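# Place yellow sponge on blue-block desk or door tote

## Task

Set the yellow sponge down on the desk that holds a blue foam block, resting on the desk surface itself rather than on any object lying there. If no desk in the room carries a blue foam block, put the sponge inside the tote near the door instead, wholly within it and not overhanging its rim. The foam blocks must stay exactly where they were and keep their orientation, nothing new may be left on the floor, the cartons must stay upright on their desks, and the robot must neither tip over nor finish leaning. The final placement must stay put on its own, not only because the robot is still holding it.

## Robot and tools

Robot: a Hello Robot Stretch 4 in a physics simulator. It has an omni-wheel base, a lift that rides up a mast, one arm that telescopes forward, a wrist with yaw, pitch and roll joints, and a two-finger gripper. It stands about 1.6 m tall; the base rim lies within 0.23 m of the base origin. Cameras on the robot: head_camera, head_left_camera, head_right_camera, wrist_camera. Loose objects may occasionally get a brief shove from outside.

Frames: the base frame sits on the floor under the base centre, x ahead, y to the left, z up. hand_pose is reported in it and marks the point between the fingers, 0.015 m back from the tips; with all wrist joints at zero its axes line up with the base frame. The printed hand position may be slightly wrong. The odometry frame is where the base frame was when the scene began.

execute_actions: argument actions is a list holding one action or none (an empty list only reports state and images). Optional cameras is a list of camera names, or "all"; omitted or null gives all, [] gives none, an unknown name rejects the call. An action contains base, joints or both, optionally with pace and contact_limits; alternatively it is {"end_of_arm": "enable_torque"} alone, which re-powers any wrist or gripper motor that shut off, holding it where it is. Motions in one action begin together and may finish at different moments.
- base: exactly one relative move from the current spot. translate_m: straight drive, metres, forward positive, -2 to 2. strafe_m: sideways, metres, left positive, -2 to 2. rotate_rad: turn in place, radians, counter-clockwise positive, -3.2 to 3.2.
- joints: a single object keyed by joint name, each value an absolute target, not an offset. lift_m 0 to 1.2 m; arm_m 0 to 0.55 m extension; wrist_yaw_rad -1.134 to 4.276 (0 ahead, positive leftward, 3.14 tucked back, above 3.4 the arm may obstruct); wrist_pitch_rad -1.117 to 4.259 (0 level, 1.57 pointing down); wrist_roll_rad -1.117 to 4.259 (0 puts fingers level, positive turns clockwise viewed from behind); gripper_m 0 to 0.08, the finger gap in metres. Targets outside a joint's range are clipped and reported; other bad values or unknown keys reject the call with no motion.
- pace: "slow", "default", "fast" or "max"; base speeds 0.1/0.3/0.4/0.6 m/s and 1/2/3/4 rad/s. With lift_m above 0.2 the base is slowed further, down to 0.3 m/s and 1 rad/s at full height.
- contact_limits: {"arm_m": value} from 0 (gentlest) to 0.75 (firmest), default 0.5; the arm halts when it pushes harder.
A joint or base left out of an action may still be driving toward an earlier target without the status showing it. Unfolding the wrist at scene start works with lift_m 0.4 and wrist_yaw_rad 0 together.

wait: seconds, 0 to 10; nothing new is commanded, returns state and images. zoom_image: camera plus region [x0, y0, x1, y1] in image pixels from the top-left, at most 504 by 504, on that camera's latest full image. finished_scene: scene number; ends the scene for good once the last command has been held, and its result states success and gives the next task. If a call reports a stop, later motion, wait and finished_scene calls in the same reply are skipped. While you think, the robot keeps its last command; base moves are measured from the last reported position.

Result lines: base_status and joint_status describe how each commanded motion ended. "done" (for the base, the wheels turned the full amount, slip included); "off_target" (stopped short, may still be pushing); "contact_stop_at_<key>" (hit something, holds there, but that part may go slack: a slack lift can sag, slack wheels can roll); "limit_stop_at_<name>"; "limit_stop_at_tilt" (lean over 6 degrees, lift, arm and wheels go slack and ignore commands); "limit_stop_at_own_body" (about to hit itself, often with pitch below -0.2 and roll below -0.4 or above 4; moving away still works); "torque_fault" (a wrist or gripper motor went limp, needs enable_torque). on_its_own lists what happened without being commanded; "held at" there is the held target. lidar_m: 12 distances in metres from the base origin, 30-degree sectors, first straight ahead, counter-clockwise (4th left, 7th behind, 10th right); "-" means nothing seen or closer than 0.25 m; it sees from about 0.15 m up, so tabletops show, but may miss glass, thin legs and things behind. wrist_depth_mm: 7x7 grid of median depths, 100 to 2000 mm. base_odometry comes from wheel turns only; if turned_by_wheels and turned_by_imu differ by over about 0.1 rad, the heading is off by roughly their difference. base_tilt in degrees, forward and right positive, with a fixed bias up to about 1.5. motor_effort in percent, positive toward higher joint values (wheels: positive turns the base right), bracket shows the action's peak; a resting value outside its rest range suggests a load or contact.

Gripping: send a gap smaller than the object; after fingers touch, the target stays just past contact until you open wider than the object. While squeezing, gripper_m reads above the command and its effort leaves 0; "off_target" after closing means something is held, "done" usually means empty. Effort beyond about 50 for long shuts the gripper off and may drop the object.

Avoid: turning or driving with over 1 kg held and arm_m above 0.2, especially at fast paces; hard steady pushes or pulls, worse with a high gripper or high contact limit; pressing the gripper into things with base or arm moves; drops, slams and knocking items to the floor; nudging the foam blocks or cartons; ending tilted.

Each tool is called as a command line: name --argument value for each argument, lists and objects as JSON in quotes; but a table of rows of numbers goes row by row, as --pt "numbers of a row", without its own name.

## Session

execute_actions --actions '[]'

Scene clock: 0.00 s.
base_odometry: x=+0.000 y=+0.000 heading=+0.000 (m, m, rad; odometry frame)
turned_by_wheels: +0.000 (rad since the last result)
turned_by_imu: +0.000 (rad since the last result)
base_tilt: forward=+0.0 right=-0.2 (deg)
lidar_m: 1.49 1.91 1.88 1.83 1.14 0.83 0.80 0.87 1.31 1.27 1.37 2.16
base_status: not commanded
joint_positions: lift_m=+0.275 arm_m=+0.002 wrist_yaw_rad=+3.185 wrist_pitch_rad=+0.019 wrist_roll_rad=+0.003 gripper_m=+0.040
joint_status: not commanded
motor_effort: lift_m=+19 arm_m=-1 wrist_yaw_rad=-1 wrist_pitch_rad=-10 wrist_roll_rad=+1 gripper_m=+0 wheel_0=+0 wheel_1=-1 wheel_2=+0 (%)
hand_pose: x=-0.0432 y=+0.0782 z=+0.4495 quat_wxyz=(-0.021, -0.009, +0.002, +1.000) (m; base frame)
wrist_depth_mm: - 136 180 1008 1060 1060 1576 / - 108 136 1255 1182 1138 1078 / - 112 135 1708 1708 1661 1618 / 135 135 177 1708 1618 1618 1661 / 212 1661 1708 1661 1661 1618 1618 / 1308 1618 1281 1618 1618 1499 1576 / 991 - 591 1138 105 1281 1160
pictures: head_camera, head_left_camera, head_right_camera, wrist_camera
Images, in order (width x height): head_camera 420x560, head_left_camera 420x672, head_right_camera 420x672, wrist_camera 616x392.

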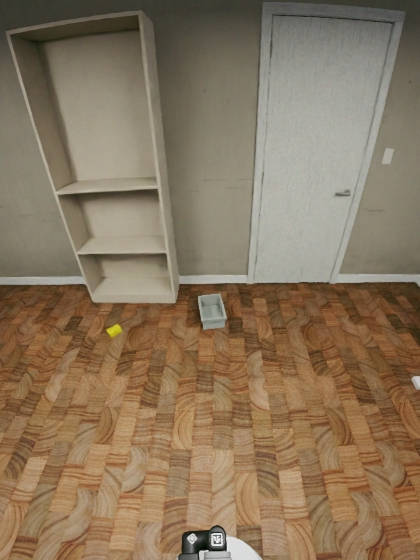

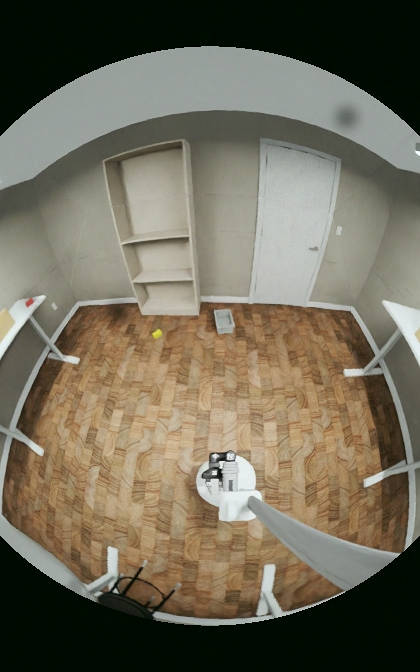

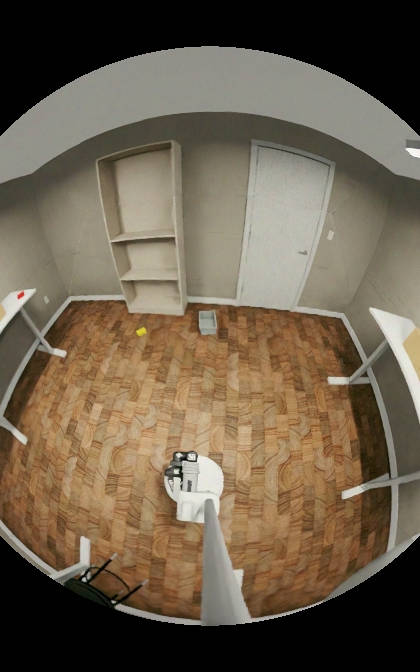

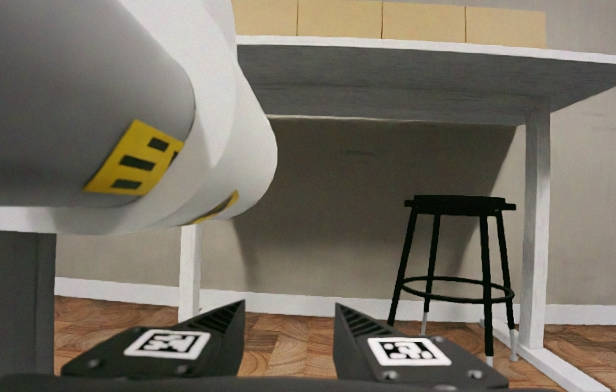

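Three desks. Look around.

execute_actions --actions '[{"base":{"rotate_rad":1.57},"pace":"fast"}]' --cameras '["head_camera","head_left_camera"]'

execute_actions --actions '[{"base":{"rotate_rad":1.57},"pace":"fast"}]' --cameras '["head_camera","head_left_camera"]'

execute_actions --actions '[{"base":{"rotate_rad":1.57},"pace":"fast"}]' --cameras '["head_camera","head_left_camera"]'

Scene clock: 7.63 s.
base_odometry: x=+0.000 y=+0.000 heading=+1.570 (m, m, rad; odometry frame)
turned_by_wheels: +1.570 (rad since the last result)
turned_by_imu: +1.598 (rad since the last result)
base_tilt: forward=+0.0 right=-0.2 (deg)
lidar_m: 1.83 1.14 0.84 0.79 0.84 1.29 1.29 1.37 2.16 1.50 1.90 1.88
base_status: done
joint_positions: lift_m=+0.275 arm_m=+0.002 wrist_yaw_rad=+3.185 wrist_pitch_rad=+0.019 wrist_roll_rad=+0.003 gripper_m=+0.040
joint_status: not commanded
motor_effort: lift_m=+20(20) arm_m=-1(1) wrist_yaw_rad=-2(0) wrist_pitch_rad=-12(11) wrist_roll_rad=+0(0) gripper_m=+0(0) wheel_0=-2(8) wheel_1=-3(9) wheel_2=-1(11) (%)
hand_pose: x=-0.0432 y=+0.0782 z=+0.4495 quat_wxyz=(-0.022, -0.009, +0.002, +1.000) (m; base frame)
wrist_depth_mm: - 136 180 - - - - / - 108 136 1537 - - - / - 112 135 - - - - / 135 135 176 - - - - / 212 - - - - - - / 1308 1618 1661 1756 1708 1921 1863 / 976 - 591 1138 105 1255 1255
pictures: head_camera, head_left_camera
Images, in order (width x height): head_camera 420x560, head_left_camera 420x672.

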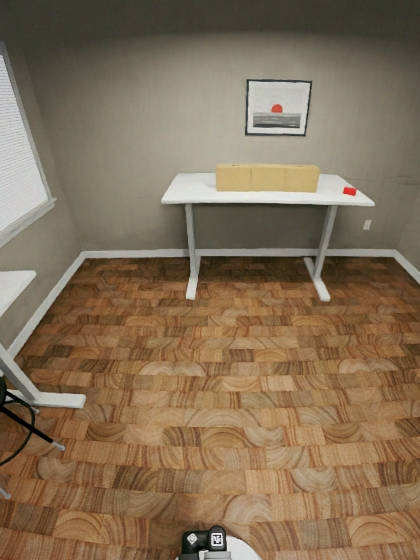

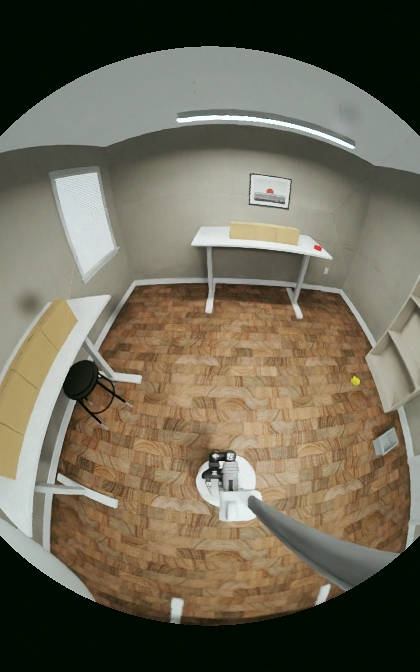

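Scene clock: 9.37 s.
base_odometry: x=+0.000 y=+0.000 heading=+3.139 (m, m, rad; odometry frame)
turned_by_wheels: +1.569 (rad since the last result)
turned_by_imu: +1.598 (rad since the last result)
base_tilt: forward=+0.1 right=-0.1 (deg)
lidar_m: 0.81 0.84 1.29 1.27 1.36 2.16 1.63 1.92 1.86 1.83 1.14 0.86
base_status: done
joint_positions: lift_m=+0.275 arm_m=+0.002 wrist_yaw_rad=+3.185 wrist_pitch_rad=+0.019 wrist_roll_rad=+0.003 gripper_m=+0.040
joint_status: not commanded
motor_effort: lift_m=+19(20) arm_m=-1(1) wrist_yaw_rad=+0(2) wrist_pitch_rad=-8(10) wrist_roll_rad=+0(0) gripper_m=-2(0) wheel_0=-2(11) wheel_1=-3(12) wheel_2=-2(11) (%)
hand_pose: x=-0.0431 y=+0.0782 z=+0.4495 quat_wxyz=(-0.021, -0.009, +0.002, +1.000) (m; base frame)
wrist_depth_mm: - 136 180 - - - - / - 108 135 - - - - / - 112 135 - - - - / 135 135 176 - - - - / 212 - - - - - - / 1308 1618 1661 1576 1863 1808 1921 / 991 - 597 1138 105 1281 1255
pictures: head_camera, head_left_camera
Images, in order (width x height): head_camera 420x560, head_left_camera 420x672.

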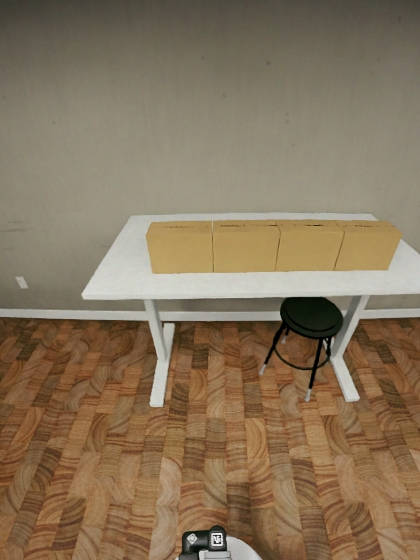

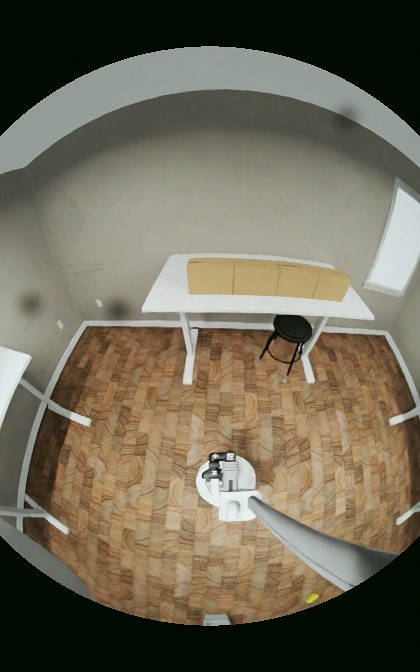

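Scene clock: 11.10 s.
base_odometry: x=+0.000 y=+0.000 heading=-1.575 (m, m, rad; odometry frame)
turned_by_wheels: +1.570 (rad since the last result)
turned_by_imu: +1.598 (rad since the last result)
base_tilt: forward=+0.0 right=-0.2 (deg)
lidar_m: 1.25 1.36 2.16 1.51 1.92 1.90 2.21 1.15 0.86 0.82 0.86 1.29
base_status: done
joint_positions: lift_m=+0.275 arm_m=+0.002 wrist_yaw_rad=+3.185 wrist_pitch_rad=+0.019 wrist_roll_rad=+0.003 gripper_m=+0.040
joint_status: not commanded
motor_effort: lift_m=+20(20) arm_m=-1(1) wrist_yaw_rad=-4(1) wrist_pitch_rad=-8(9) wrist_roll_rad=-1(1) gripper_m=+1(0) wheel_0=-1(5) wheel_1=-3(12) wheel_2=-1(13) (%)
hand_pose: x=-0.0431 y=+0.0782 z=+0.4495 quat_wxyz=(-0.021, -0.009, +0.002, +1.000) (m; base frame)
wrist_depth_mm: - 136 180 - - - - / - 108 136 - - - - / - 112 135 - - - - / 135 135 176 - - - - / 212 - - - - - - / 1308 1661 1708 1808 1863 1921 1863 / 991 - 591 1138 105 1255 1281
pictures: head_camera, head_left_camera
Images, in order (width x height): head_camera 420x560, head_left_camera 420x672.

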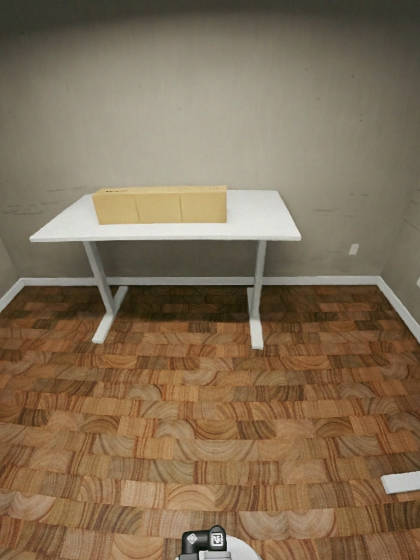

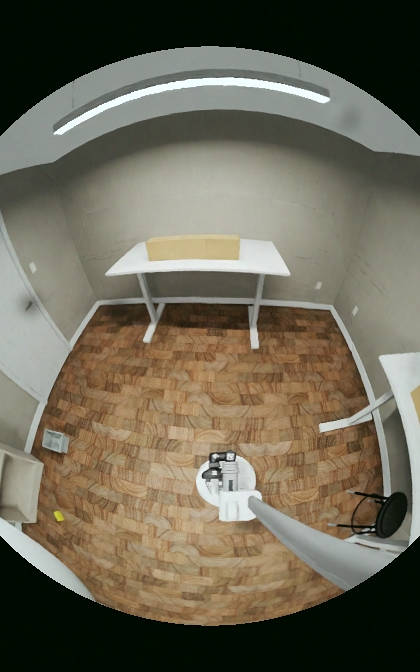

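execute_actions --actions '[{"base":{"rotate_rad":1.9},"joints":{"lift_m":0.4,"wrist_yaw_rad":0,"wrist_pitch_rad":1.0,"gripper_m":0.08},"pace":"fast"}]' --cameras '[]'

execute_actions --actions '[{"base":{"translate_m":0.9},"pace":"fast"}]' --cameras '["head_camera","wrist_camera"]'

Scene clock: 24.50 s.
base_odometry: x=+0.000 y=+0.000 heading=+0.325 (m, m, rad; odometry frame)
turned_by_wheels: +1.899 (rad since the last result)
turned_by_imu: +1.935 (rad since the last result)
base_tilt: forward=+0.1 right=-0.2 (deg)
lidar_m: 1.86 1.98 1.83 1.85 0.89 0.80 0.79 2.02 1.28 1.29 1.65 1.50
base_status: done
joint_positions: lift_m=+0.400 arm_m=+0.002 wrist_yaw_rad=+0.000 wrist_pitch_rad=+1.002 wrist_roll_rad=+0.003 gripper_m=+0.080
joint_status: all done
motor_effort: lift_m=+22(25) arm_m=-2(2) wrist_yaw_rad=-2(7) wrist_pitch_rad=-4(8) wrist_roll_rad=+0(1) gripper_m=+0(2) wheel_0=-2(12) wheel_1=-4(11) wheel_2=-2(16) (%)
hand_pose: x=+0.2877 y=-0.0874 z=+0.3988 quat_wxyz=(+0.877, +0.001, +0.480, -0.001) (m; base frame)
wrist_depth_mm: 931 946 960 976 1008 1025 1060 / 820 831 831 854 866 904 917 / 715 732 741 750 768 778 788 / 640 654 661 668 676 691 707 / 580 591 597 609 615 627 634 / 530 539 549 554 554 564 569 / - - 508 517 135 - -
pictures: none
No camera images: the call's "cameras" was empty. Leave "cameras" out to get every camera's image.

Scene clock: 28.03 s.
base_odometry: x=+0.853 y=+0.287 heading=+0.325 (m, m, rad; odometry frame)
turned_by_wheels: +0.000 (rad since the last result)
turned_by_imu: -0.004 (rad since the last result)
base_tilt: forward=+0.0 right=-0.2 (deg)
lidar_m: 0.99 1.24 1.46 1.50 1.90 1.66 2.09 1.79 1.62 1.68 0.75 0.67
base_status: done
joint_positions: lift_m=+0.400 arm_m=+0.002 wrist_yaw_rad=+0.000 wrist_pitch_rad=+1.002 wrist_roll_rad=+0.003 gripper_m=+0.080
joint_status: not commanded
motor_effort: lift_m=+23(23) arm_m=-2(2) wrist_yaw_rad=-1(3) wrist_pitch_rad=-5(8) wrist_roll_rad=+0(1) gripper_m=+0(0) wheel_0=+2(10) wheel_1=+4(6) wheel_2=+0(17) (%)
hand_pose: x=+0.2877 y=-0.0874 z=+0.3988 quat_wxyz=(+0.877, +0.001, +0.480, -0.001) (m; base frame)
wrist_depth_mm: 931 931 904 831 831 931 878 / 809 809 842 842 854 891 891 / 715 707 741 741 768 750 715 / 647 654 661 676 683 668 683 / 580 591 603 609 621 621 603 / 530 535 544 559 564 569 574 / - - 504 517 135 - -
pictures: head_camera, wrist_camera
Images, in order (width x height): head_camera 420x560, wrist_camera 616x392.

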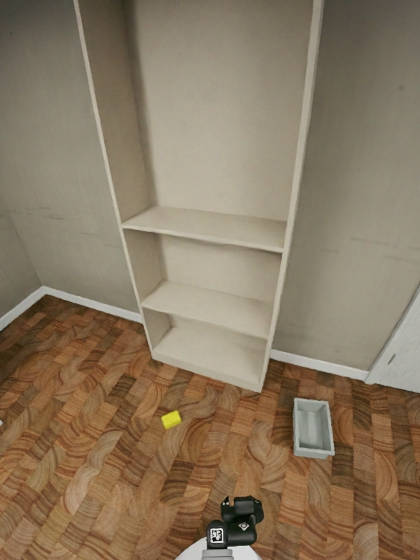

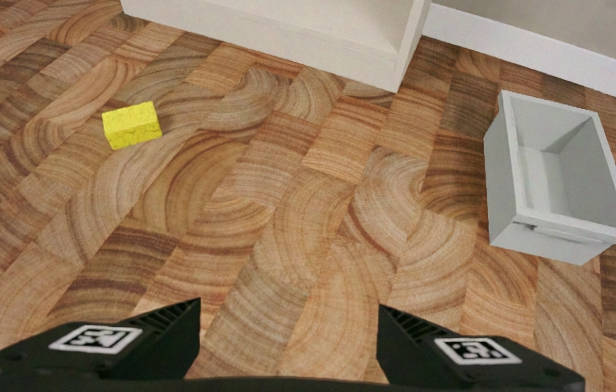

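execute_actions --actions '[{"base":{"strafe_m":0.32},"joints":{"arm_m":0.45,"wrist_pitch_rad":1.57,"lift_m":0.3},"pace":"fast"}]' --cameras '["head_camera","wrist_camera"]'

Scene clock: 35.80 s.
base_odometry: x=+0.750 y=+0.591 heading=+0.325 (m, m, rad; odometry frame)
turned_by_wheels: +0.000 (rad since the last result)
turned_by_imu: +0.002 (rad since the last result)
base_tilt: forward=+0.0 right=-0.1 (deg)
lidar_m: 1.10 1.75 1.17 1.21 1.53 1.54 1.78 2.12 1.92 1.94 0.91 1.09
base_status: done
joint_positions: lift_m=+0.300 arm_m=+0.449 wrist_yaw_rad=+0.000 wrist_pitch_rad=+1.570 wrist_roll_rad=+0.003 gripper_m=+0.080
joint_status: all done
motor_effort: lift_m=+15(20) arm_m=+4(4) wrist_yaw_rad=-3(2) wrist_pitch_rad=-2(1) wrist_roll_rad=+1(0) gripper_m=+2(1) wheel_0=+2(8) wheel_1=+0(18) wheel_2=+0(2) (%)
hand_pose: x=+0.6204 y=-0.0874 z=+0.2659 quat_wxyz=(+0.707, +0.001, +0.707, -0.001) (m; base frame)
wrist_depth_mm: 407 413 415 418 427 430 433 / 407 410 413 373 421 427 427 / 402 410 410 415 418 418 427 / 402 404 410 413 415 421 424 / 399 402 407 410 413 418 421 / 397 399 404 407 413 415 421 / - - 402 404 135 - -
pictures: head_camera, wrist_camera
Images, in order (width x height): head_camera 420x560, wrist_camera 616x392.

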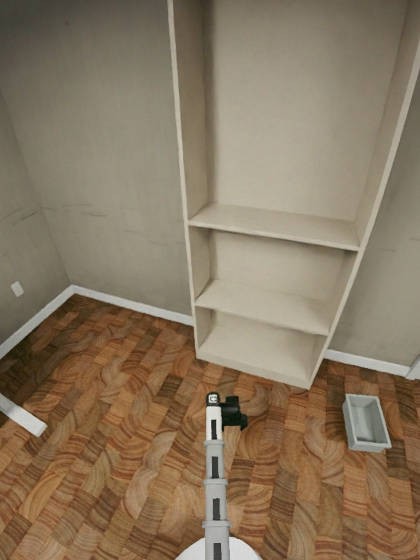

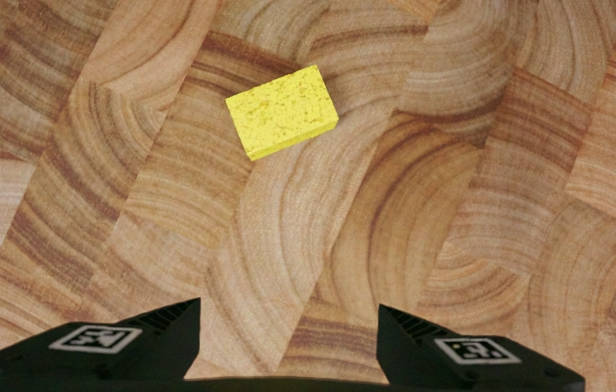

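execute_actions --actions '[{"base":{"translate_m":0.14},"joints":{"wrist_roll_rad":1.22,"lift_m":0.16}}]' --cameras '["wrist_camera"]'

Scene clock: 45.10 s.
base_odometry: x=+0.883 y=+0.635 heading=+0.326 (m, m, rad; odometry frame)
turned_by_wheels: +0.000 (rad since the last result)
turned_by_imu: +0.001 (rad since the last result)
base_tilt: forward=+0.0 right=-0.2 (deg)
lidar_m: 0.97 1.60 1.12 1.15 1.44 1.68 1.84 2.16 1.98 2.01 0.86 0.96
base_status: done
joint_positions: lift_m=+0.160 arm_m=+0.449 wrist_yaw_rad=+0.000 wrist_pitch_rad=+1.570 wrist_roll_rad=+1.220 gripper_m=+0.080
joint_status: all done
motor_effort: lift_m=+14(14) arm_m=+4(4) wrist_yaw_rad=-2(3) wrist_pitch_rad=-3(2) wrist_roll_rad=+3(4) gripper_m=+2(2) wheel_0=+3(1) wheel_1=+3(5) wheel_2=-2(9) (%)
hand_pose: x=+0.6204 y=-0.0874 z=+0.1259 quat_wxyz=(+0.580, +0.405, +0.579, -0.405) (m; base frame)
wrist_depth_mm: 271 273 274 277 279 281 282 / 270 272 274 277 278 281 282 / 270 271 273 274 277 278 279 / 268 270 272 273 276 277 278 / 267 268 227 272 274 277 277 / 265 266 225 271 272 273 277 / - - 224 227 135 - -
pictures: wrist_camera
Images, in order (width x height): wrist_camera 616x392.

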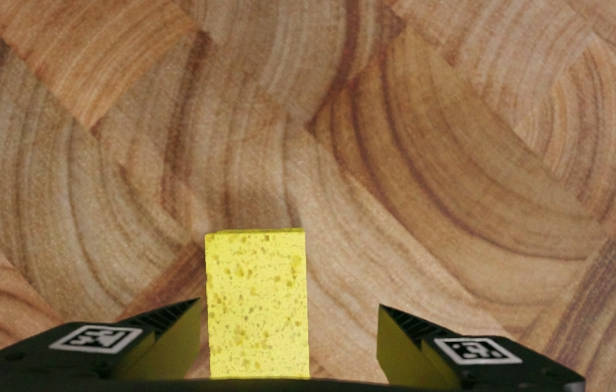

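execute_actions --actions '[{"base":{"strafe_m":0.027},"joints":{"arm_m":0.465,"lift_m":0.11}}]' --cameras '["wrist_camera"]'

Scene clock: 51.13 s.
base_odometry: x=+0.874 y=+0.661 heading=+0.326 (m, m, rad; odometry frame)
turned_by_wheels: +0.000 (rad since the last result)
turned_by_imu: +0.001 (rad since the last result)
base_tilt: forward=+0.1 right=-0.2 (deg)
lidar_m: 0.97 1.60 1.10 1.12 1.43 1.66 1.82 2.21 2.00 2.03 0.84 0.96
base_status: done
joint_positions: lift_m=+0.110 arm_m=+0.464 wrist_yaw_rad=+0.000 wrist_pitch_rad=+1.570 wrist_roll_rad=+1.220 gripper_m=+0.080
joint_status: all done
motor_effort: lift_m=+15(16) arm_m=+4(2) wrist_yaw_rad=-4(2) wrist_pitch_rad=-1(4) wrist_roll_rad=+1(1) gripper_m=+2(2) wheel_0=+0(7) wheel_1=+1(12) wheel_2=+0(2) (%)
hand_pose: x=+0.6353 y=-0.0874 z=+0.0759 quat_wxyz=(+0.580, +0.405, +0.579, -0.405) (m; base frame)
wrist_depth_mm: 222 224 225 226 229 230 232 / 221 224 224 226 227 229 229 / 220 222 224 225 226 229 229 / 220 220 222 224 225 227 228 / 218 220 220 178 224 226 228 / 218 218 220 177 222 224 226 / - - 198 177 135 - -
pictures: wrist_camera
Images, in order (width x height): wrist_camera 616x392.

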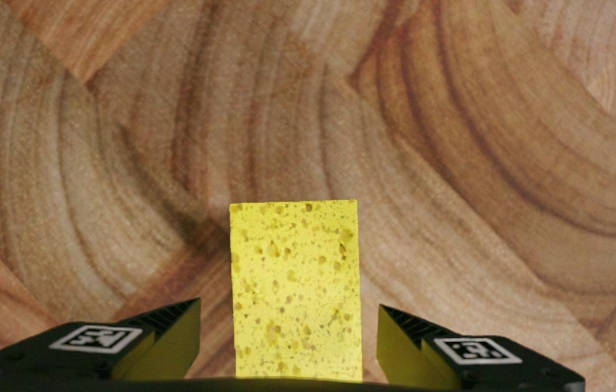

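execute_actions --actions '[{"joints":{"lift_m":0.058}}]' --cameras '[]'

execute_actions --actions '[{"joints":{"gripper_m":0.04}}]' --cameras '["wrist_camera"]'

execute_actions --actions '[{"base":{"rotate_rad":1.1},"joints":{"lift_m":1.2,"arm_m":0.0,"wrist_roll_rad":0,"wrist_pitch_rad":0.5}}]'

Scene clock: 57.30 s.
base_odometry: x=+0.874 y=+0.661 heading=+0.326 (m, m, rad; odometry frame)
turned_by_wheels: +0.000 (rad since the last result)
turned_by_imu: +0.001 (rad since the last result)
base_tilt: forward=+0.1 right=-0.2 (deg)
lidar_m: 0.99 1.60 1.09 1.11 1.43 1.67 1.83 2.20 1.99 2.03 0.86 0.96
base_status: not commanded
joint_positions: lift_m=+0.058 arm_m=+0.464 wrist_yaw_rad=+0.000 wrist_pitch_rad=+1.570 wrist_roll_rad=+1.220 gripper_m=+0.080
joint_status: all done
motor_effort: lift_m=+15(14) arm_m=+4(4) wrist_yaw_rad=-3(2) wrist_pitch_rad=-3(1) wrist_roll_rad=+1(3) gripper_m=-1(1) wheel_0=+0(0) wheel_1=+1(1) wheel_2=+0(0) (%)
hand_pose: x=+0.6353 y=-0.0874 z=+0.0239 quat_wxyz=(+0.580, +0.405, +0.579, -0.405) (m; base frame)
wrist_depth_mm: 171 172 174 174 176 177 - / 170 171 173 174 175 176 177 / 169 170 172 173 174 175 176 / 169 170 171 172 173 175 175 / 167 169 126 127 172 174 174 / 167 168 125 126 136 173 174 / - - 125 125 126 - -
pictures: none
No camera images: the call's "cameras" was empty. Leave "cameras" out to get every camera's image.

Scene clock: 58.30 s.
base_odometry: x=+0.874 y=+0.661 heading=+0.326 (m, m, rad; odometry frame)
turned_by_wheels: +0.000 (rad since the last result)
turned_by_imu: +0.000 (rad since the last result)
base_tilt: forward=+0.0 right=-0.2 (deg)
lidar_m: 0.98 1.60 1.09 1.10 1.42 1.66 1.80 2.22 2.01 2.04 0.87 0.97
base_status: not commanded
joint_positions: lift_m=+0.058 arm_m=+0.464 wrist_yaw_rad=+0.000 wrist_pitch_rad=+1.570 wrist_roll_rad=+1.220 gripper_m=+0.060
joint_status: gripper_m off_target (ended at +0.060, target +0.040)
on_its_own: gripper_m is held at +0.054, not at your +0.040, by its contact guard: the fingers met something
motor_effort: lift_m=+14(15) arm_m=+4(4) wrist_yaw_rad=-1(0) wrist_pitch_rad=-2(3) wrist_roll_rad=+2(0) gripper_m=-37(38) wheel_0=+0(0) wheel_1=+1(1) wheel_2=+0(0) (%)
hand_pose: x=+0.6353 y=-0.0874 z=+0.0239 quat_wxyz=(+0.580, +0.405, +0.579, -0.405) (m; base frame)
wrist_depth_mm: 171 172 173 174 175 177 - / 170 171 172 173 175 176 177 / 169 171 172 173 174 176 176 / 169 170 170 171 173 174 175 / 167 169 126 126 172 174 175 / 167 168 125 126 172 173 173 / - - 125 126 116 173 -
pictures: wrist_camera
Images, in order (width x height): wrist_camera 616x392.

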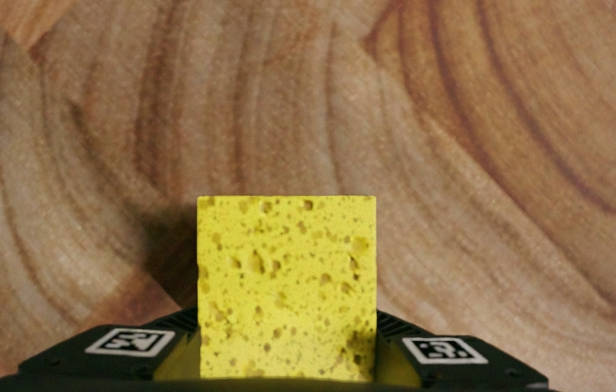

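Scene clock: 63.40 s.
base_odometry: x=+0.874 y=+0.661 heading=+1.425 (m, m, rad; odometry frame)
turned_by_wheels: +1.099 (rad since the last result)
turned_by_imu: +1.120 (rad since the last result)
base_tilt: forward=+0.0 right=-0.2 (deg)
lidar_m: 1.10 1.13 1.50 1.66 1.68 2.18 2.85 2.03 0.89 0.97 0.98 1.67
base_status: done
joint_positions: lift_m=+1.199 arm_m=+0.003 wrist_yaw_rad=+0.000 wrist_pitch_rad=+0.503 wrist_roll_rad=+0.000 gripper_m=+0.060
joint_status: all done
joint sent to its limit — the command would take arm_m past its lower limit, so that joint was sent only as far as its limit.
on_its_own: gripper_m is held at +0.054, not at your +0.040, by its contact guard: the fingers met something
motor_effort: lift_m=+24(24) arm_m=-4(5) wrist_yaw_rad=-1(4) wrist_pitch_rad=-11(15) wrist_roll_rad=+1(7) gripper_m=-36(37) wheel_0=-4(8) wheel_1=-4(10) wheel_2=-2(10) (%)
hand_pose: x=+0.3599 y=-0.0874 z=+1.2752 quat_wxyz=(+0.969, +0.000, +0.249, +0.000) (m; base frame)
wrist_depth_mm: 1397 1430 1464 1537 1537 1618 1366 / 1499 1499 1618 1661 1708 1661 1397 / 1025 1042 1255 1661 1808 1808 1397 / 1042 1060 1008 991 1921 1863 1430 / 1863 1921 126 126 - 1921 1430 / 1756 1808 125 126 1863 1808 1397 / - - 124 126 116 1576 1366
pictures: head_camera, head_left_camera, head_right_camera, wrist_camera
Images, in order (width x height): head_camera 420x560, head_left_camera 420x672, head_right_camera 420x672, wrist_camera 616x392.

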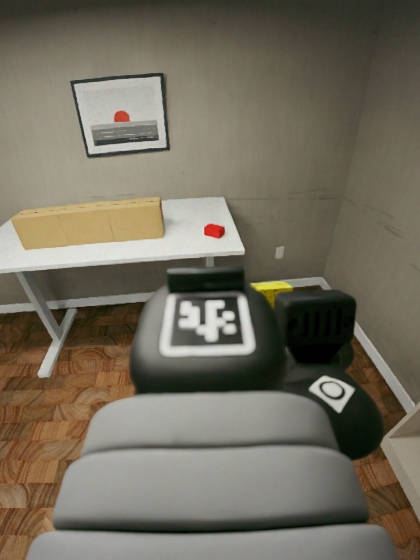

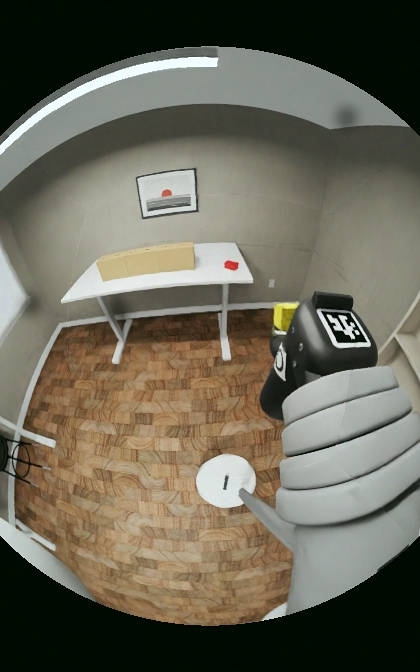

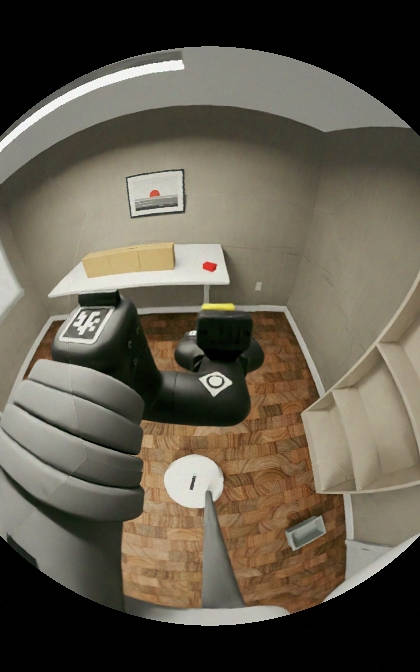

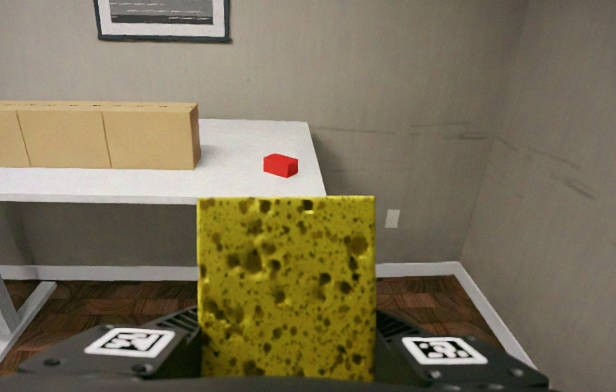

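execute_actions --actions '[{"base":{"translate_m":0.75},"joints":{"arm_m":0.55,"wrist_yaw_rad":1.4,"wrist_pitch_rad":0.6}}]' --cameras '["wrist_camera","head_left_camera"]'

Scene clock: 71.93 s.
base_odometry: x=+0.983 y=+1.403 heading=+1.425 (m, m, rad; odometry frame)
turned_by_wheels: +0.000 (rad since the last result)
turned_by_imu: -0.002 (rad since the last result)
base_tilt: forward=+0.0 right=-0.1 (deg)
lidar_m: 0.35 0.36 0.48 1.13 1.83 2.23 3.61 1.43 0.97 0.95 1.22 0.38
base_status: done
joint_positions: lift_m=+1.200 arm_m=+0.549 wrist_yaw_rad=+1.400 wrist_pitch_rad=+0.603 wrist_roll_rad=+0.000 gripper_m=+0.060
joint_status: all done
on_its_own: gripper_m is held at +0.054, not at your +0.040, by its contact guard: the fingers met something
motor_effort: lift_m=+24(24) arm_m=+4(5) wrist_yaw_rad=+0(4) wrist_pitch_rad=-9(8) wrist_roll_rad=-1(0) gripper_m=-36(39) wheel_0=+0(7) wheel_1=+3(9) wheel_2=-2(11) (%)
hand_pose: x=+0.8362 y=+0.1578 z=+1.2572 quat_wxyz=(+0.730, -0.191, +0.227, +0.615) (m; base frame)
wrist_depth_mm: - - - 1281 676 462 368 / - - - 1336 741 488 375 / 621 683 1042 1060 759 517 404 / 445 647 750 809 732 525 413 / 373 585 126 126 661 539 418 / 322 508 125 126 535 544 424 / - - 125 126 116 477 421
pictures: head_left_camera, wrist_camera
Images, in order (width x height): head_left_camera 420x672, wrist_camera 616x392.

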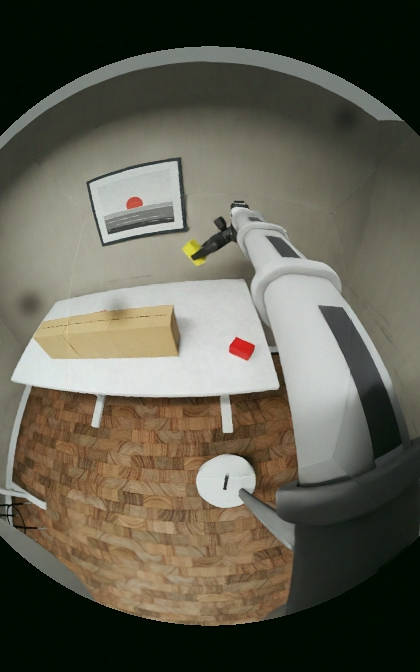

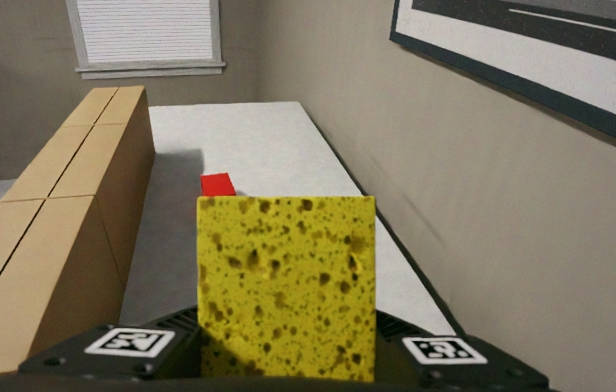

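execute_actions --actions '[{"joints":{"wrist_pitch_rad":1.1}}]' --cameras '["wrist_camera"]'

Scene clock: 77.23 s.
base_odometry: x=+0.983 y=+1.403 heading=+1.425 (m, m, rad; odometry frame)
turned_by_wheels: +0.000 (rad since the last result)
turned_by_imu: +0.001 (rad since the last result)
base_tilt: forward=+0.1 right=-0.2 (deg)
lidar_m: 0.36 0.37 0.46 1.13 1.82 2.24 3.60 1.45 0.99 0.96 1.23 0.38
base_status: not commanded
joint_positions: lift_m=+1.200 arm_m=+0.549 wrist_yaw_rad=+1.400 wrist_pitch_rad=+1.101 wrist_roll_rad=+0.000 gripper_m=+0.060
joint_status: all done
on_its_own: gripper_m is held at +0.054, not at your +0.040, by its contact guard: the fingers met something
motor_effort: lift_m=+24(24) arm_m=+4(4) wrist_yaw_rad=-1(2) wrist_pitch_rad=-3(7) wrist_roll_rad=-2(1) gripper_m=-37(39) wheel_0=+0(0) wheel_1=+3(3) wheel_2=-2(2) (%)
hand_pose: x=+0.8227 y=+0.0800 z=+1.1881 quat_wxyz=(+0.652, -0.337, +0.400, +0.549) (m; base frame)
wrist_depth_mm: 329 559 591 603 615 530 410 / 310 508 535 544 559 544 424 / 298 466 484 492 500 517 442 / 314 430 442 449 459 473 459 / 389 402 126 126 415 427 466 / 370 373 125 126 384 394 404 / - - 124 125 116 370 373
pictures: wrist_camera
Images, in order (width x height): wrist_camera 616x392.

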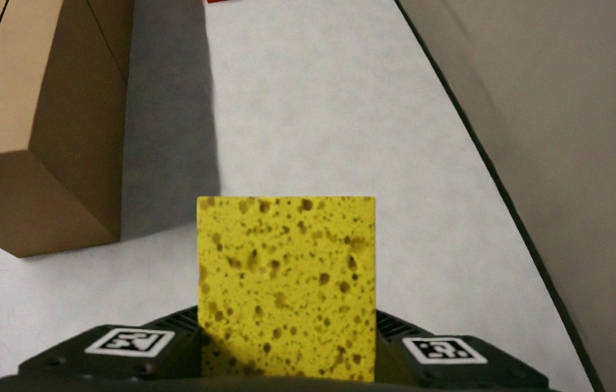

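execute_actions --actions '[{"base":{"translate_m":-0.5},"joints":{"arm_m":0.0,"wrist_pitch_rad":0.7}}]' --cameras '[]'

execute_actions --actions '[{"base":{"rotate_rad":1.55}}]' --cameras '[]'

execute_actions --actions '[{"base":{"translate_m":1.15},"joints":{"arm_m":0.55}}]' --cameras '["wrist_camera","head_left_camera"]'

Scene clock: 89.17 s.
base_odometry: x=+0.910 y=+0.908 heading=+1.425 (m, m, rad; odometry frame)
turned_by_wheels: +0.000 (rad since the last result)
turned_by_imu: +0.004 (rad since the last result)
base_tilt: forward=+0.0 right=-0.2 (deg)
lidar_m: 0.85 0.88 1.13 1.69 1.72 2.53 3.16 1.03 1.04 0.94 0.96 1.65
base_status: done
joint_positions: lift_m=+1.200 arm_m=+0.003 wrist_yaw_rad=+1.400 wrist_pitch_rad=+0.703 wrist_roll_rad=+0.000 gripper_m=+0.060
joint_status: all done
joint sent to its limit — the command would take arm_m past its lower limit, so that joint was sent only as far as its limit.
on_its_own: gripper_m is held at +0.054, not at your +0.040, by its contact guard: the fingers met something
motor_effort: lift_m=+23(23) arm_m=-4(5) wrist_yaw_rad=-1(2) wrist_pitch_rad=-9(13) wrist_roll_rad=-1(0) gripper_m=-38(37) wheel_0=-1(7) wheel_1=-5(10) wheel_2=+1(9) (%)
hand_pose: x=+0.2873 y=+0.1451 z=+1.2403 quat_wxyz=(+0.718, -0.222, +0.263, +0.605) (m; base frame)
wrist_depth_mm: 1397 1708 - - - 1756 1397 / - - - - - 1098 842 / - - - - - 960 809 / - - - - - 1756 732 / 1756 1708 126 126 1756 1863 1464 / 1499 1537 125 126 1537 1618 1537 / - - 124 125 116 1430 1397
pictures: none
No camera images: the call's "cameras" was empty. Leave "cameras" out to get every camera's image.

Scene clock: 92.00 s.
base_odometry: x=+0.910 y=+0.908 heading=+2.974 (m, m, rad; odometry frame)
turned_by_wheels: +1.549 (rad since the last result)
turned_by_imu: +1.577 (rad since the last result)
base_tilt: forward=+0.0 right=-0.2 (deg)
lidar_m: 1.69 1.73 2.15 2.25 1.10 1.05 0.95 0.97 1.62 0.86 0.86 1.13
base_status: done
joint_positions: lift_m=+1.200 arm_m=+0.003 wrist_yaw_rad=+1.400 wrist_pitch_rad=+0.703 wrist_roll_rad=+0.000 gripper_m=+0.060
joint_status: not commanded
on_its_own: gripper_m is held at +0.054, not at your +0.040, by its contact guard: the fingers met something
motor_effort: lift_m=+24(23) arm_m=-4(4) wrist_yaw_rad=-1(2) wrist_pitch_rad=-9(10) wrist_roll_rad=-1(0) gripper_m=-36(39) wheel_0=-4(3) wheel_1=-5(8) wheel_2=-3(10) (%)
hand_pose: x=+0.2873 y=+0.1451 z=+1.2403 quat_wxyz=(+0.718, -0.222, +0.263, +0.605) (m; base frame)
wrist_depth_mm: - - - - - - - / - - - - - - 1756 / - - - - - - - / - - - - - - - / 1708 1708 126 127 1808 1921 1983 / 1499 1537 125 126 1537 1618 1618 / - - 125 125 116 1430 1464
pictures: none
No camera images: the call's "cameras" was empty. Leave "cameras" out to get every camera's image.

Scene clock: 97.33 s.
base_odometry: x=-0.223 y=+1.100 heading=+2.974 (m, m, rad; odometry frame)
turned_by_wheels: +0.000 (rad since the last result)
turned_by_imu: -0.004 (rad since the last result)
base_tilt: forward=+0.1 right=-0.2 (deg)
lidar_m: 0.77 0.56 0.70 1.47 2.42 2.61 2.09 1.19 0.80 0.73 0.78 1.41
base_status: done
joint_positions: lift_m=+1.200 arm_m=+0.549 wrist_yaw_rad=+1.400 wrist_pitch_rad=+0.703 wrist_roll_rad=+0.000 gripper_m=+0.060
joint_status: all done
on_its_own: gripper_m is held at +0.054, not at your +0.040, by its contact guard: the fingers met something
motor_effort: lift_m=+23(23) arm_m=+4(4) wrist_yaw_rad=-2(2) wrist_pitch_rad=-10(8) wrist_roll_rad=+2(1) gripper_m=-38(38) wheel_0=+2(5) wheel_1=+4(8) wheel_2=-2(15) (%)
hand_pose: x=+0.8340 y=+0.1451 z=+1.2403 quat_wxyz=(+0.718, -0.222, +0.263, +0.605) (m; base frame)
wrist_depth_mm: - - 1464 1499 960 676 535 / - 723 1078 1118 1008 691 549 / - 500 798 854 878 715 564 / - 455 480 691 707 691 574 / 591 521 126 126 574 603 580 / 480 484 125 126 488 512 517 / - - 125 125 116 455 597
pictures: head_left_camera, wrist_camera
Images, in order (width x height): head_left_camera 420x672, wrist_camera 616x392.

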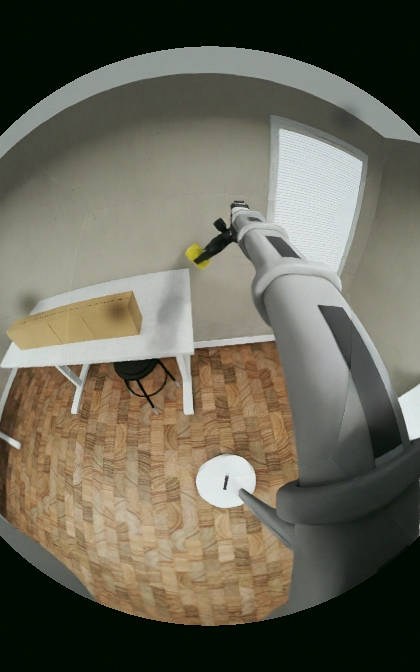

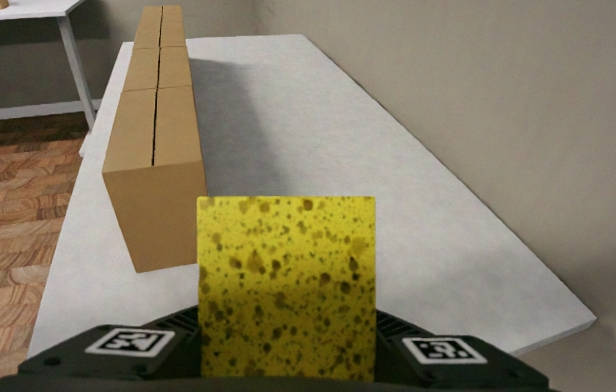

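execute_actions --actions '[{"joints":{"wrist_pitch_rad":1.05}}]' --cameras '["wrist_camera"]'

execute_actions --actions '[{"base":{"rotate_rad":1.54},"joints":{"arm_m":0.0,"wrist_pitch_rad":0.7}}]' --cameras '["head_left_camera"]'

Scene clock: 103.33 s.
base_odometry: x=-0.223 y=+1.100 heading=+2.974 (m, m, rad; odometry frame)
turned_by_wheels: +0.000 (rad since the last result)
turned_by_imu: +0.001 (rad since the last result)
base_tilt: forward=+0.1 right=-0.2 (deg)
lidar_m: 0.73 0.58 0.70 1.46 2.41 2.59 2.10 1.19 0.81 0.73 0.76 1.40
base_status: not commanded
joint_positions: lift_m=+1.200 arm_m=+0.549 wrist_yaw_rad=+1.400 wrist_pitch_rad=+1.051 wrist_roll_rad=+0.000 gripper_m=+0.060
joint_status: all done
on_its_own: gripper_m is held at +0.054, not at your +0.040, by its contact guard: the fingers met something
motor_effort: lift_m=+23(24) arm_m=+4(4) wrist_yaw_rad=+0(1) wrist_pitch_rad=-2(10) wrist_roll_rad=-4(0) gripper_m=-37(38) wheel_0=+2(2) wheel_1=+4(4) wheel_2=-2(2) (%)
hand_pose: x=+0.8243 y=+0.0892 z=+1.1931 quat_wxyz=(+0.662, -0.323, +0.384, +0.557) (m; base frame)
wrist_depth_mm: - 397 634 647 668 661 554 / 1708 473 549 580 591 609 574 / 521 500 508 521 530 535 544 / 459 455 459 469 477 488 512 / 418 415 126 127 452 820 634 / 384 389 125 126 1138 878 661 / - - 125 126 115 778 676
pictures: wrist_camera
Images, in order (width x height): wrist_camera 616x392.

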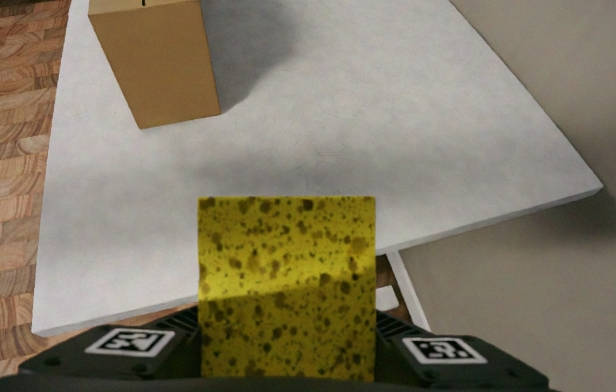

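Scene clock: 106.17 s.
base_odometry: x=-0.223 y=+1.100 heading=-1.770 (m, m, rad; odometry frame)
turned_by_wheels: +1.539 (rad since the last result)
turned_by_imu: +1.568 (rad since the last result)
base_tilt: forward=+0.0 right=-0.2 (deg)
lidar_m: 1.37 2.38 2.04 2.08 1.23 0.82 0.72 1.56 1.44 1.03 0.57 0.72
base_status: done
joint_positions: lift_m=+1.200 arm_m=+0.003 wrist_yaw_rad=+1.400 wrist_pitch_rad=+0.702 wrist_roll_rad=+0.000 gripper_m=+0.060
joint_status: all done
joint sent to its limit — the command would take arm_m past its lower limit, so that joint was sent only as far as its limit.
on_its_own: gripper_m is held at +0.054, not at your +0.040, by its contact guard: the fingers met something
motor_effort: lift_m=+23(23) arm_m=-4(4) wrist_yaw_rad=-4(2) wrist_pitch_rad=-8(14) wrist_roll_rad=-1(1) gripper_m=-37(37) wheel_0=-2(8) wheel_1=-6(10) wheel_2=-4(8) (%)
hand_pose: x=+0.2873 y=+0.1451 z=+1.2403 quat_wxyz=(+0.718, -0.222, +0.263, +0.605) (m; base frame)
wrist_depth_mm: 1863 - - - - - - / - - - - - - - / - - - - - - - / - - - - - - - / 1708 1708 126 127 1808 1863 1921 / 1499 1537 125 126 1537 1618 1618 / - - 124 125 116 1464 1430
pictures: head_left_camera
Images, in order (width x height): head_left_camera 420x672.

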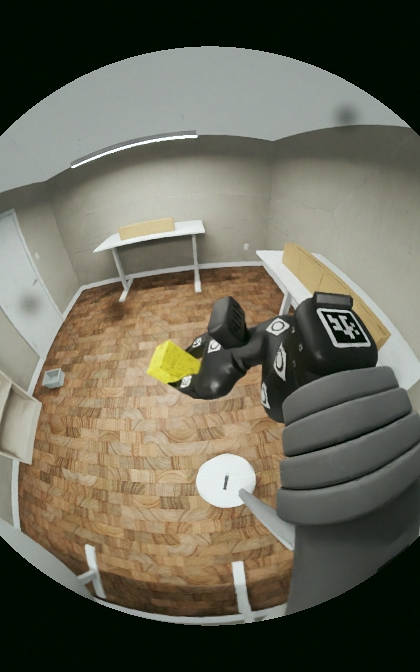

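execute_actions --actions '[{"base":{"strafe_m":0.15}}]' --cameras '[]'

execute_actions --actions '[{"base":{"translate_m":1.8},"joints":{"arm_m":0.55}}]' --cameras '["wrist_camera","head_left_camera"]'

Scene clock: 112.03 s.
base_odometry: x=-0.076 y=+1.071 heading=-1.770 (m, m, rad; odometry frame)
turned_by_wheels: +0.000 (rad since the last result)
turned_by_imu: +0.002 (rad since the last result)
base_tilt: forward=+0.0 right=-0.2 (deg)
lidar_m: 2.34 2.37 1.87 1.95 1.27 0.83 0.76 0.80 1.58 0.78 0.71 0.89
base_status: done
joint_positions: lift_m=+1.200 arm_m=+0.003 wrist_yaw_rad=+1.400 wrist_pitch_rad=+0.702 wrist_roll_rad=+0.000 gripper_m=+0.060
joint_status: not commanded
on_its_own: gripper_m is held at +0.054, not at your +0.040, by its contact guard: the fingers met something
motor_effort: lift_m=+23(23) arm_m=-4(4) wrist_yaw_rad=-3(4) wrist_pitch_rad=-8(7) wrist_roll_rad=+1(1) gripper_m=-38(37) wheel_0=+1(9) wheel_1=+1(11) wheel_2=+0(3) (%)
hand_pose: x=+0.2873 y=+0.1451 z=+1.2403 quat_wxyz=(+0.718, -0.222, +0.263, +0.605) (m; base frame)
wrist_depth_mm: 1756 1808 - - - - - / 1863 - - - - - - / - - - - - - - / - - - - - - - / 1756 1808 126 126 1808 1921 1921 / 1499 1499 125 126 1576 1618 1618 / - - 124 126 116 1430 1464
pictures: none
No camera images: the call's "cameras" was empty. Leave "cameras" out to get every camera's image.

Scene clock: 119.50 s.
base_odometry: x=-0.432 y=-0.694 heading=-1.769 (m, m, rad; odometry frame)
turned_by_wheels: +0.001 (rad since the last result)
turned_by_imu: -0.007 (rad since the last result)
base_tilt: forward=+0.0 right=-0.3 (deg)
lidar_m: 0.57 0.57 0.70 1.47 2.03 2.74 3.60 0.73 0.43 0.44 1.20 1.49
base_status: done
joint_positions: lift_m=+1.200 arm_m=+0.549 wrist_yaw_rad=+1.400 wrist_pitch_rad=+0.703 wrist_roll_rad=+0.000 gripper_m=+0.060
joint_status: all done
on_its_own: gripper_m is held at +0.054, not at your +0.040, by its contact guard: the fingers met something
motor_effort: lift_m=+23(23) arm_m=+4(4) wrist_yaw_rad=+0(3) wrist_pitch_rad=-11(9) wrist_roll_rad=+0(1) gripper_m=-39(38) wheel_0=+2(4) wheel_1=+4(11) wheel_2=+1(13) (%)
hand_pose: x=+0.8339 y=+0.1451 z=+1.2403 quat_wxyz=(+0.718, -0.222, +0.263, +0.605) (m; base frame)
wrist_depth_mm: - - - 1464 991 699 569 / - 960 991 1138 1025 732 580 / - 530 768 854 891 759 597 / - 521 512 691 707 723 603 / 585 539 126 126 569 597 615 / 480 480 125 126 492 512 512 / - - 125 126 116 455 459
pictures: head_left_camera, wrist_camera
Images, in order (width x height): head_left_camera 420x672, wrist_camera 616x392.

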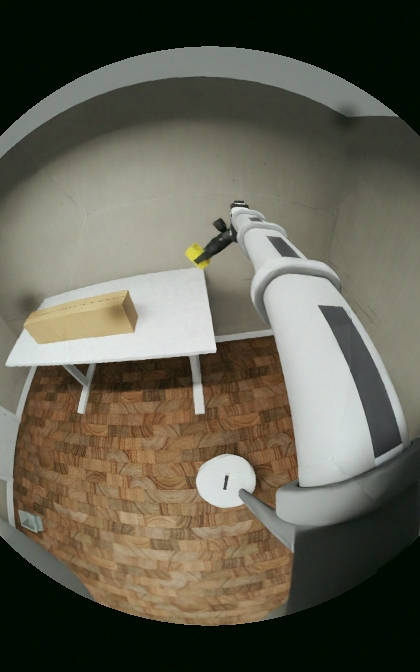

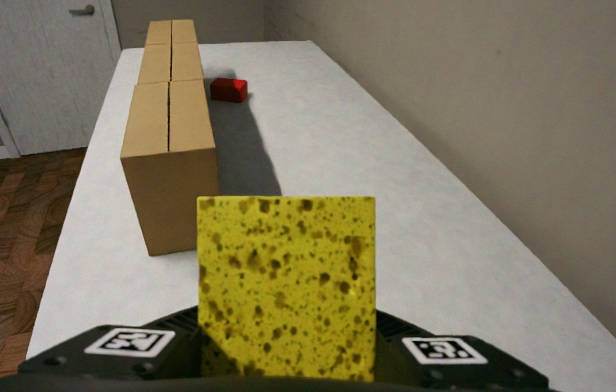

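execute_actions --actions '[{"joints":{"arm_m":0.0,"wrist_yaw_rad":0,"wrist_pitch_rad":1.0}}]' --cameras '[]'

execute_actions --actions '[{"base":{"rotate_rad":1.95},"joints":{"lift_m":0.45}}]' --cameras '[]'

execute_actions --actions '[{"base":{"translate_m":1.2},"pace":"fast"}]' --cameras '["wrist_camera","head_camera"]'

Scene clock: 129.07 s.
base_odometry: x=-0.432 y=-0.694 heading=-1.769 (m, m, rad; odometry frame)
turned_by_wheels: +0.000 (rad since the last result)
turned_by_imu: +0.001 (rad since the last result)
base_tilt: forward=+0.0 right=-0.2 (deg)
lidar_m: 0.56 0.58 0.70 1.48 2.04 2.78 3.61 0.74 0.44 0.44 1.21 1.48
base_status: not commanded
joint_positions: lift_m=+1.200 arm_m=+0.003 wrist_yaw_rad=+0.000 wrist_pitch_rad=+1.002 wrist_roll_rad=+0.000 gripper_m=+0.060
joint_status: all done
joint sent to its limit — the command would take arm_m past its lower limit, so that joint was sent only as far as its limit.
on_its_own: gripper_m is held at +0.054, not at your +0.040, by its contact guard: the fingers met something
motor_effort: lift_m=+23(23) arm_m=-4(5) wrist_yaw_rad=-3(8) wrist_pitch_rad=-7(8) wrist_roll_rad=-2(1) gripper_m=-39(39) wheel_0=+2(2) wheel_1=+4(4) wheel_2=+1(1) (%)
hand_pose: x=+0.2881 y=-0.0874 z=+1.1986 quat_wxyz=(+0.877, +0.000, +0.480, +0.000) (m; base frame)
wrist_depth_mm: 683 691 1160 1229 1255 1308 1205 / 597 603 1336 1397 1464 1499 1255 / 521 530 1576 1661 1708 1661 1281 / 1464 1499 1205 1618 1661 1618 1308 / 1397 1430 126 127 1464 1499 1336 / 1281 1308 125 126 1366 1366 1336 / - - 124 125 116 1281 1255
pictures: none
No camera images: the call's "cameras" was empty. Leave "cameras" out to get every camera's image.

Scene clock: 132.83 s.
base_odometry: x=-0.432 y=-0.694 heading=+0.180 (m, m, rad; odometry frame)
turned_by_wheels: +1.949 (rad since the last result)
turned_by_imu: +1.985 (rad since the last result)
base_tilt: forward=+0.0 right=-0.2 (deg)
lidar_m: 2.03 2.54 2.55 0.92 0.49 0.44 1.20 1.37 1.37 0.55 0.63 1.11
base_status: done
joint_positions: lift_m=+0.450 arm_m=+0.003 wrist_yaw_rad=+0.000 wrist_pitch_rad=+1.002 wrist_roll_rad=+0.000 gripper_m=+0.060
joint_status: all done
on_its_own: gripper_m is held at +0.054, not at your +0.040, by its contact guard: the fingers met something
motor_effort: lift_m=+14(21) arm_m=-4(4) wrist_yaw_rad=-3(2) wrist_pitch_rad=-6(6) wrist_roll_rad=-4(1) gripper_m=-38(38) wheel_0=-3(4) wheel_1=-6(8) wheel_2=-3(10) (%)
hand_pose: x=+0.2881 y=-0.0874 z=+0.4494 quat_wxyz=(+0.877, +0.000, +0.480, +0.000) (m; base frame)
wrist_depth_mm: 1008 1025 1042 1060 1098 1138 1160 / 891 891 904 931 946 976 991 / 788 788 798 820 842 842 866 / 699 707 715 732 750 750 768 / 634 640 126 126 661 683 691 / 580 585 125 126 609 621 627 / - - 125 125 116 574 580
pictures: none
No camera images: the call's "cameras" was empty. Leave "cameras" out to get every camera's image.

Scene clock: 137.13 s.
base_odometry: x=+0.749 y=-0.479 heading=+0.180 (m, m, rad; odometry frame)
turned_by_wheels: +0.000 (rad since the last result)
turned_by_imu: -0.005 (rad since the last result)
base_tilt: forward=+0.1 right=-0.2 (deg)
lidar_m: 0.83 0.87 2.26 2.26 1.97 1.58 1.91 1.01 0.85 0.84 1.62 1.33
base_status: done
joint_positions: lift_m=+0.450 arm_m=+0.003 wrist_yaw_rad=+0.000 wrist_pitch_rad=+1.002 wrist_roll_rad=+0.000 gripper_m=+0.060
joint_status: not commanded
on_its_own: gripper_m is held at +0.054, not at your +0.040, by its contact guard: the fingers met something
motor_effort: lift_m=+15(16) arm_m=-4(4) wrist_yaw_rad=-3(2) wrist_pitch_rad=-8(7) wrist_roll_rad=+0(1) gripper_m=-38(40) wheel_0=+0(5) wheel_1=+2(7) wheel_2=+3(14) (%)
hand_pose: x=+0.2881 y=-0.0874 z=+0.4494 quat_wxyz=(+0.877, +0.000, +0.480, +0.000) (m; base frame)
wrist_depth_mm: 991 904 1025 1060 1042 1025 976 / 866 788 904 931 946 976 991 / 778 798 798 820 842 854 866 / 699 707 715 732 750 759 768 / 627 640 126 126 661 683 691 / 569 585 125 126 603 615 627 / - - 124 125 116 580 580
pictures: head_camera, wrist_camera
Images, in order (width x height): head_camera 420x560, wrist_camera 616x392.

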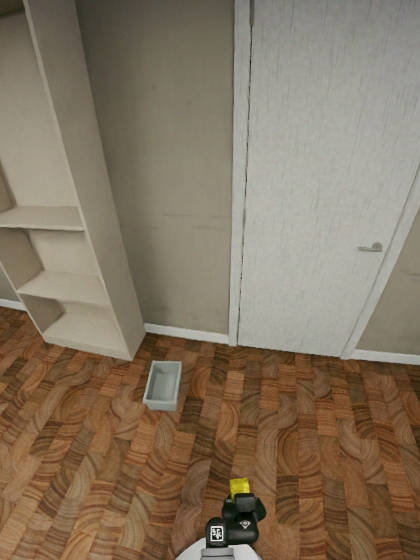

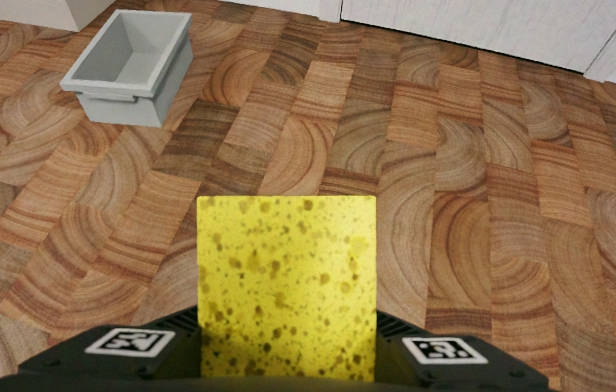

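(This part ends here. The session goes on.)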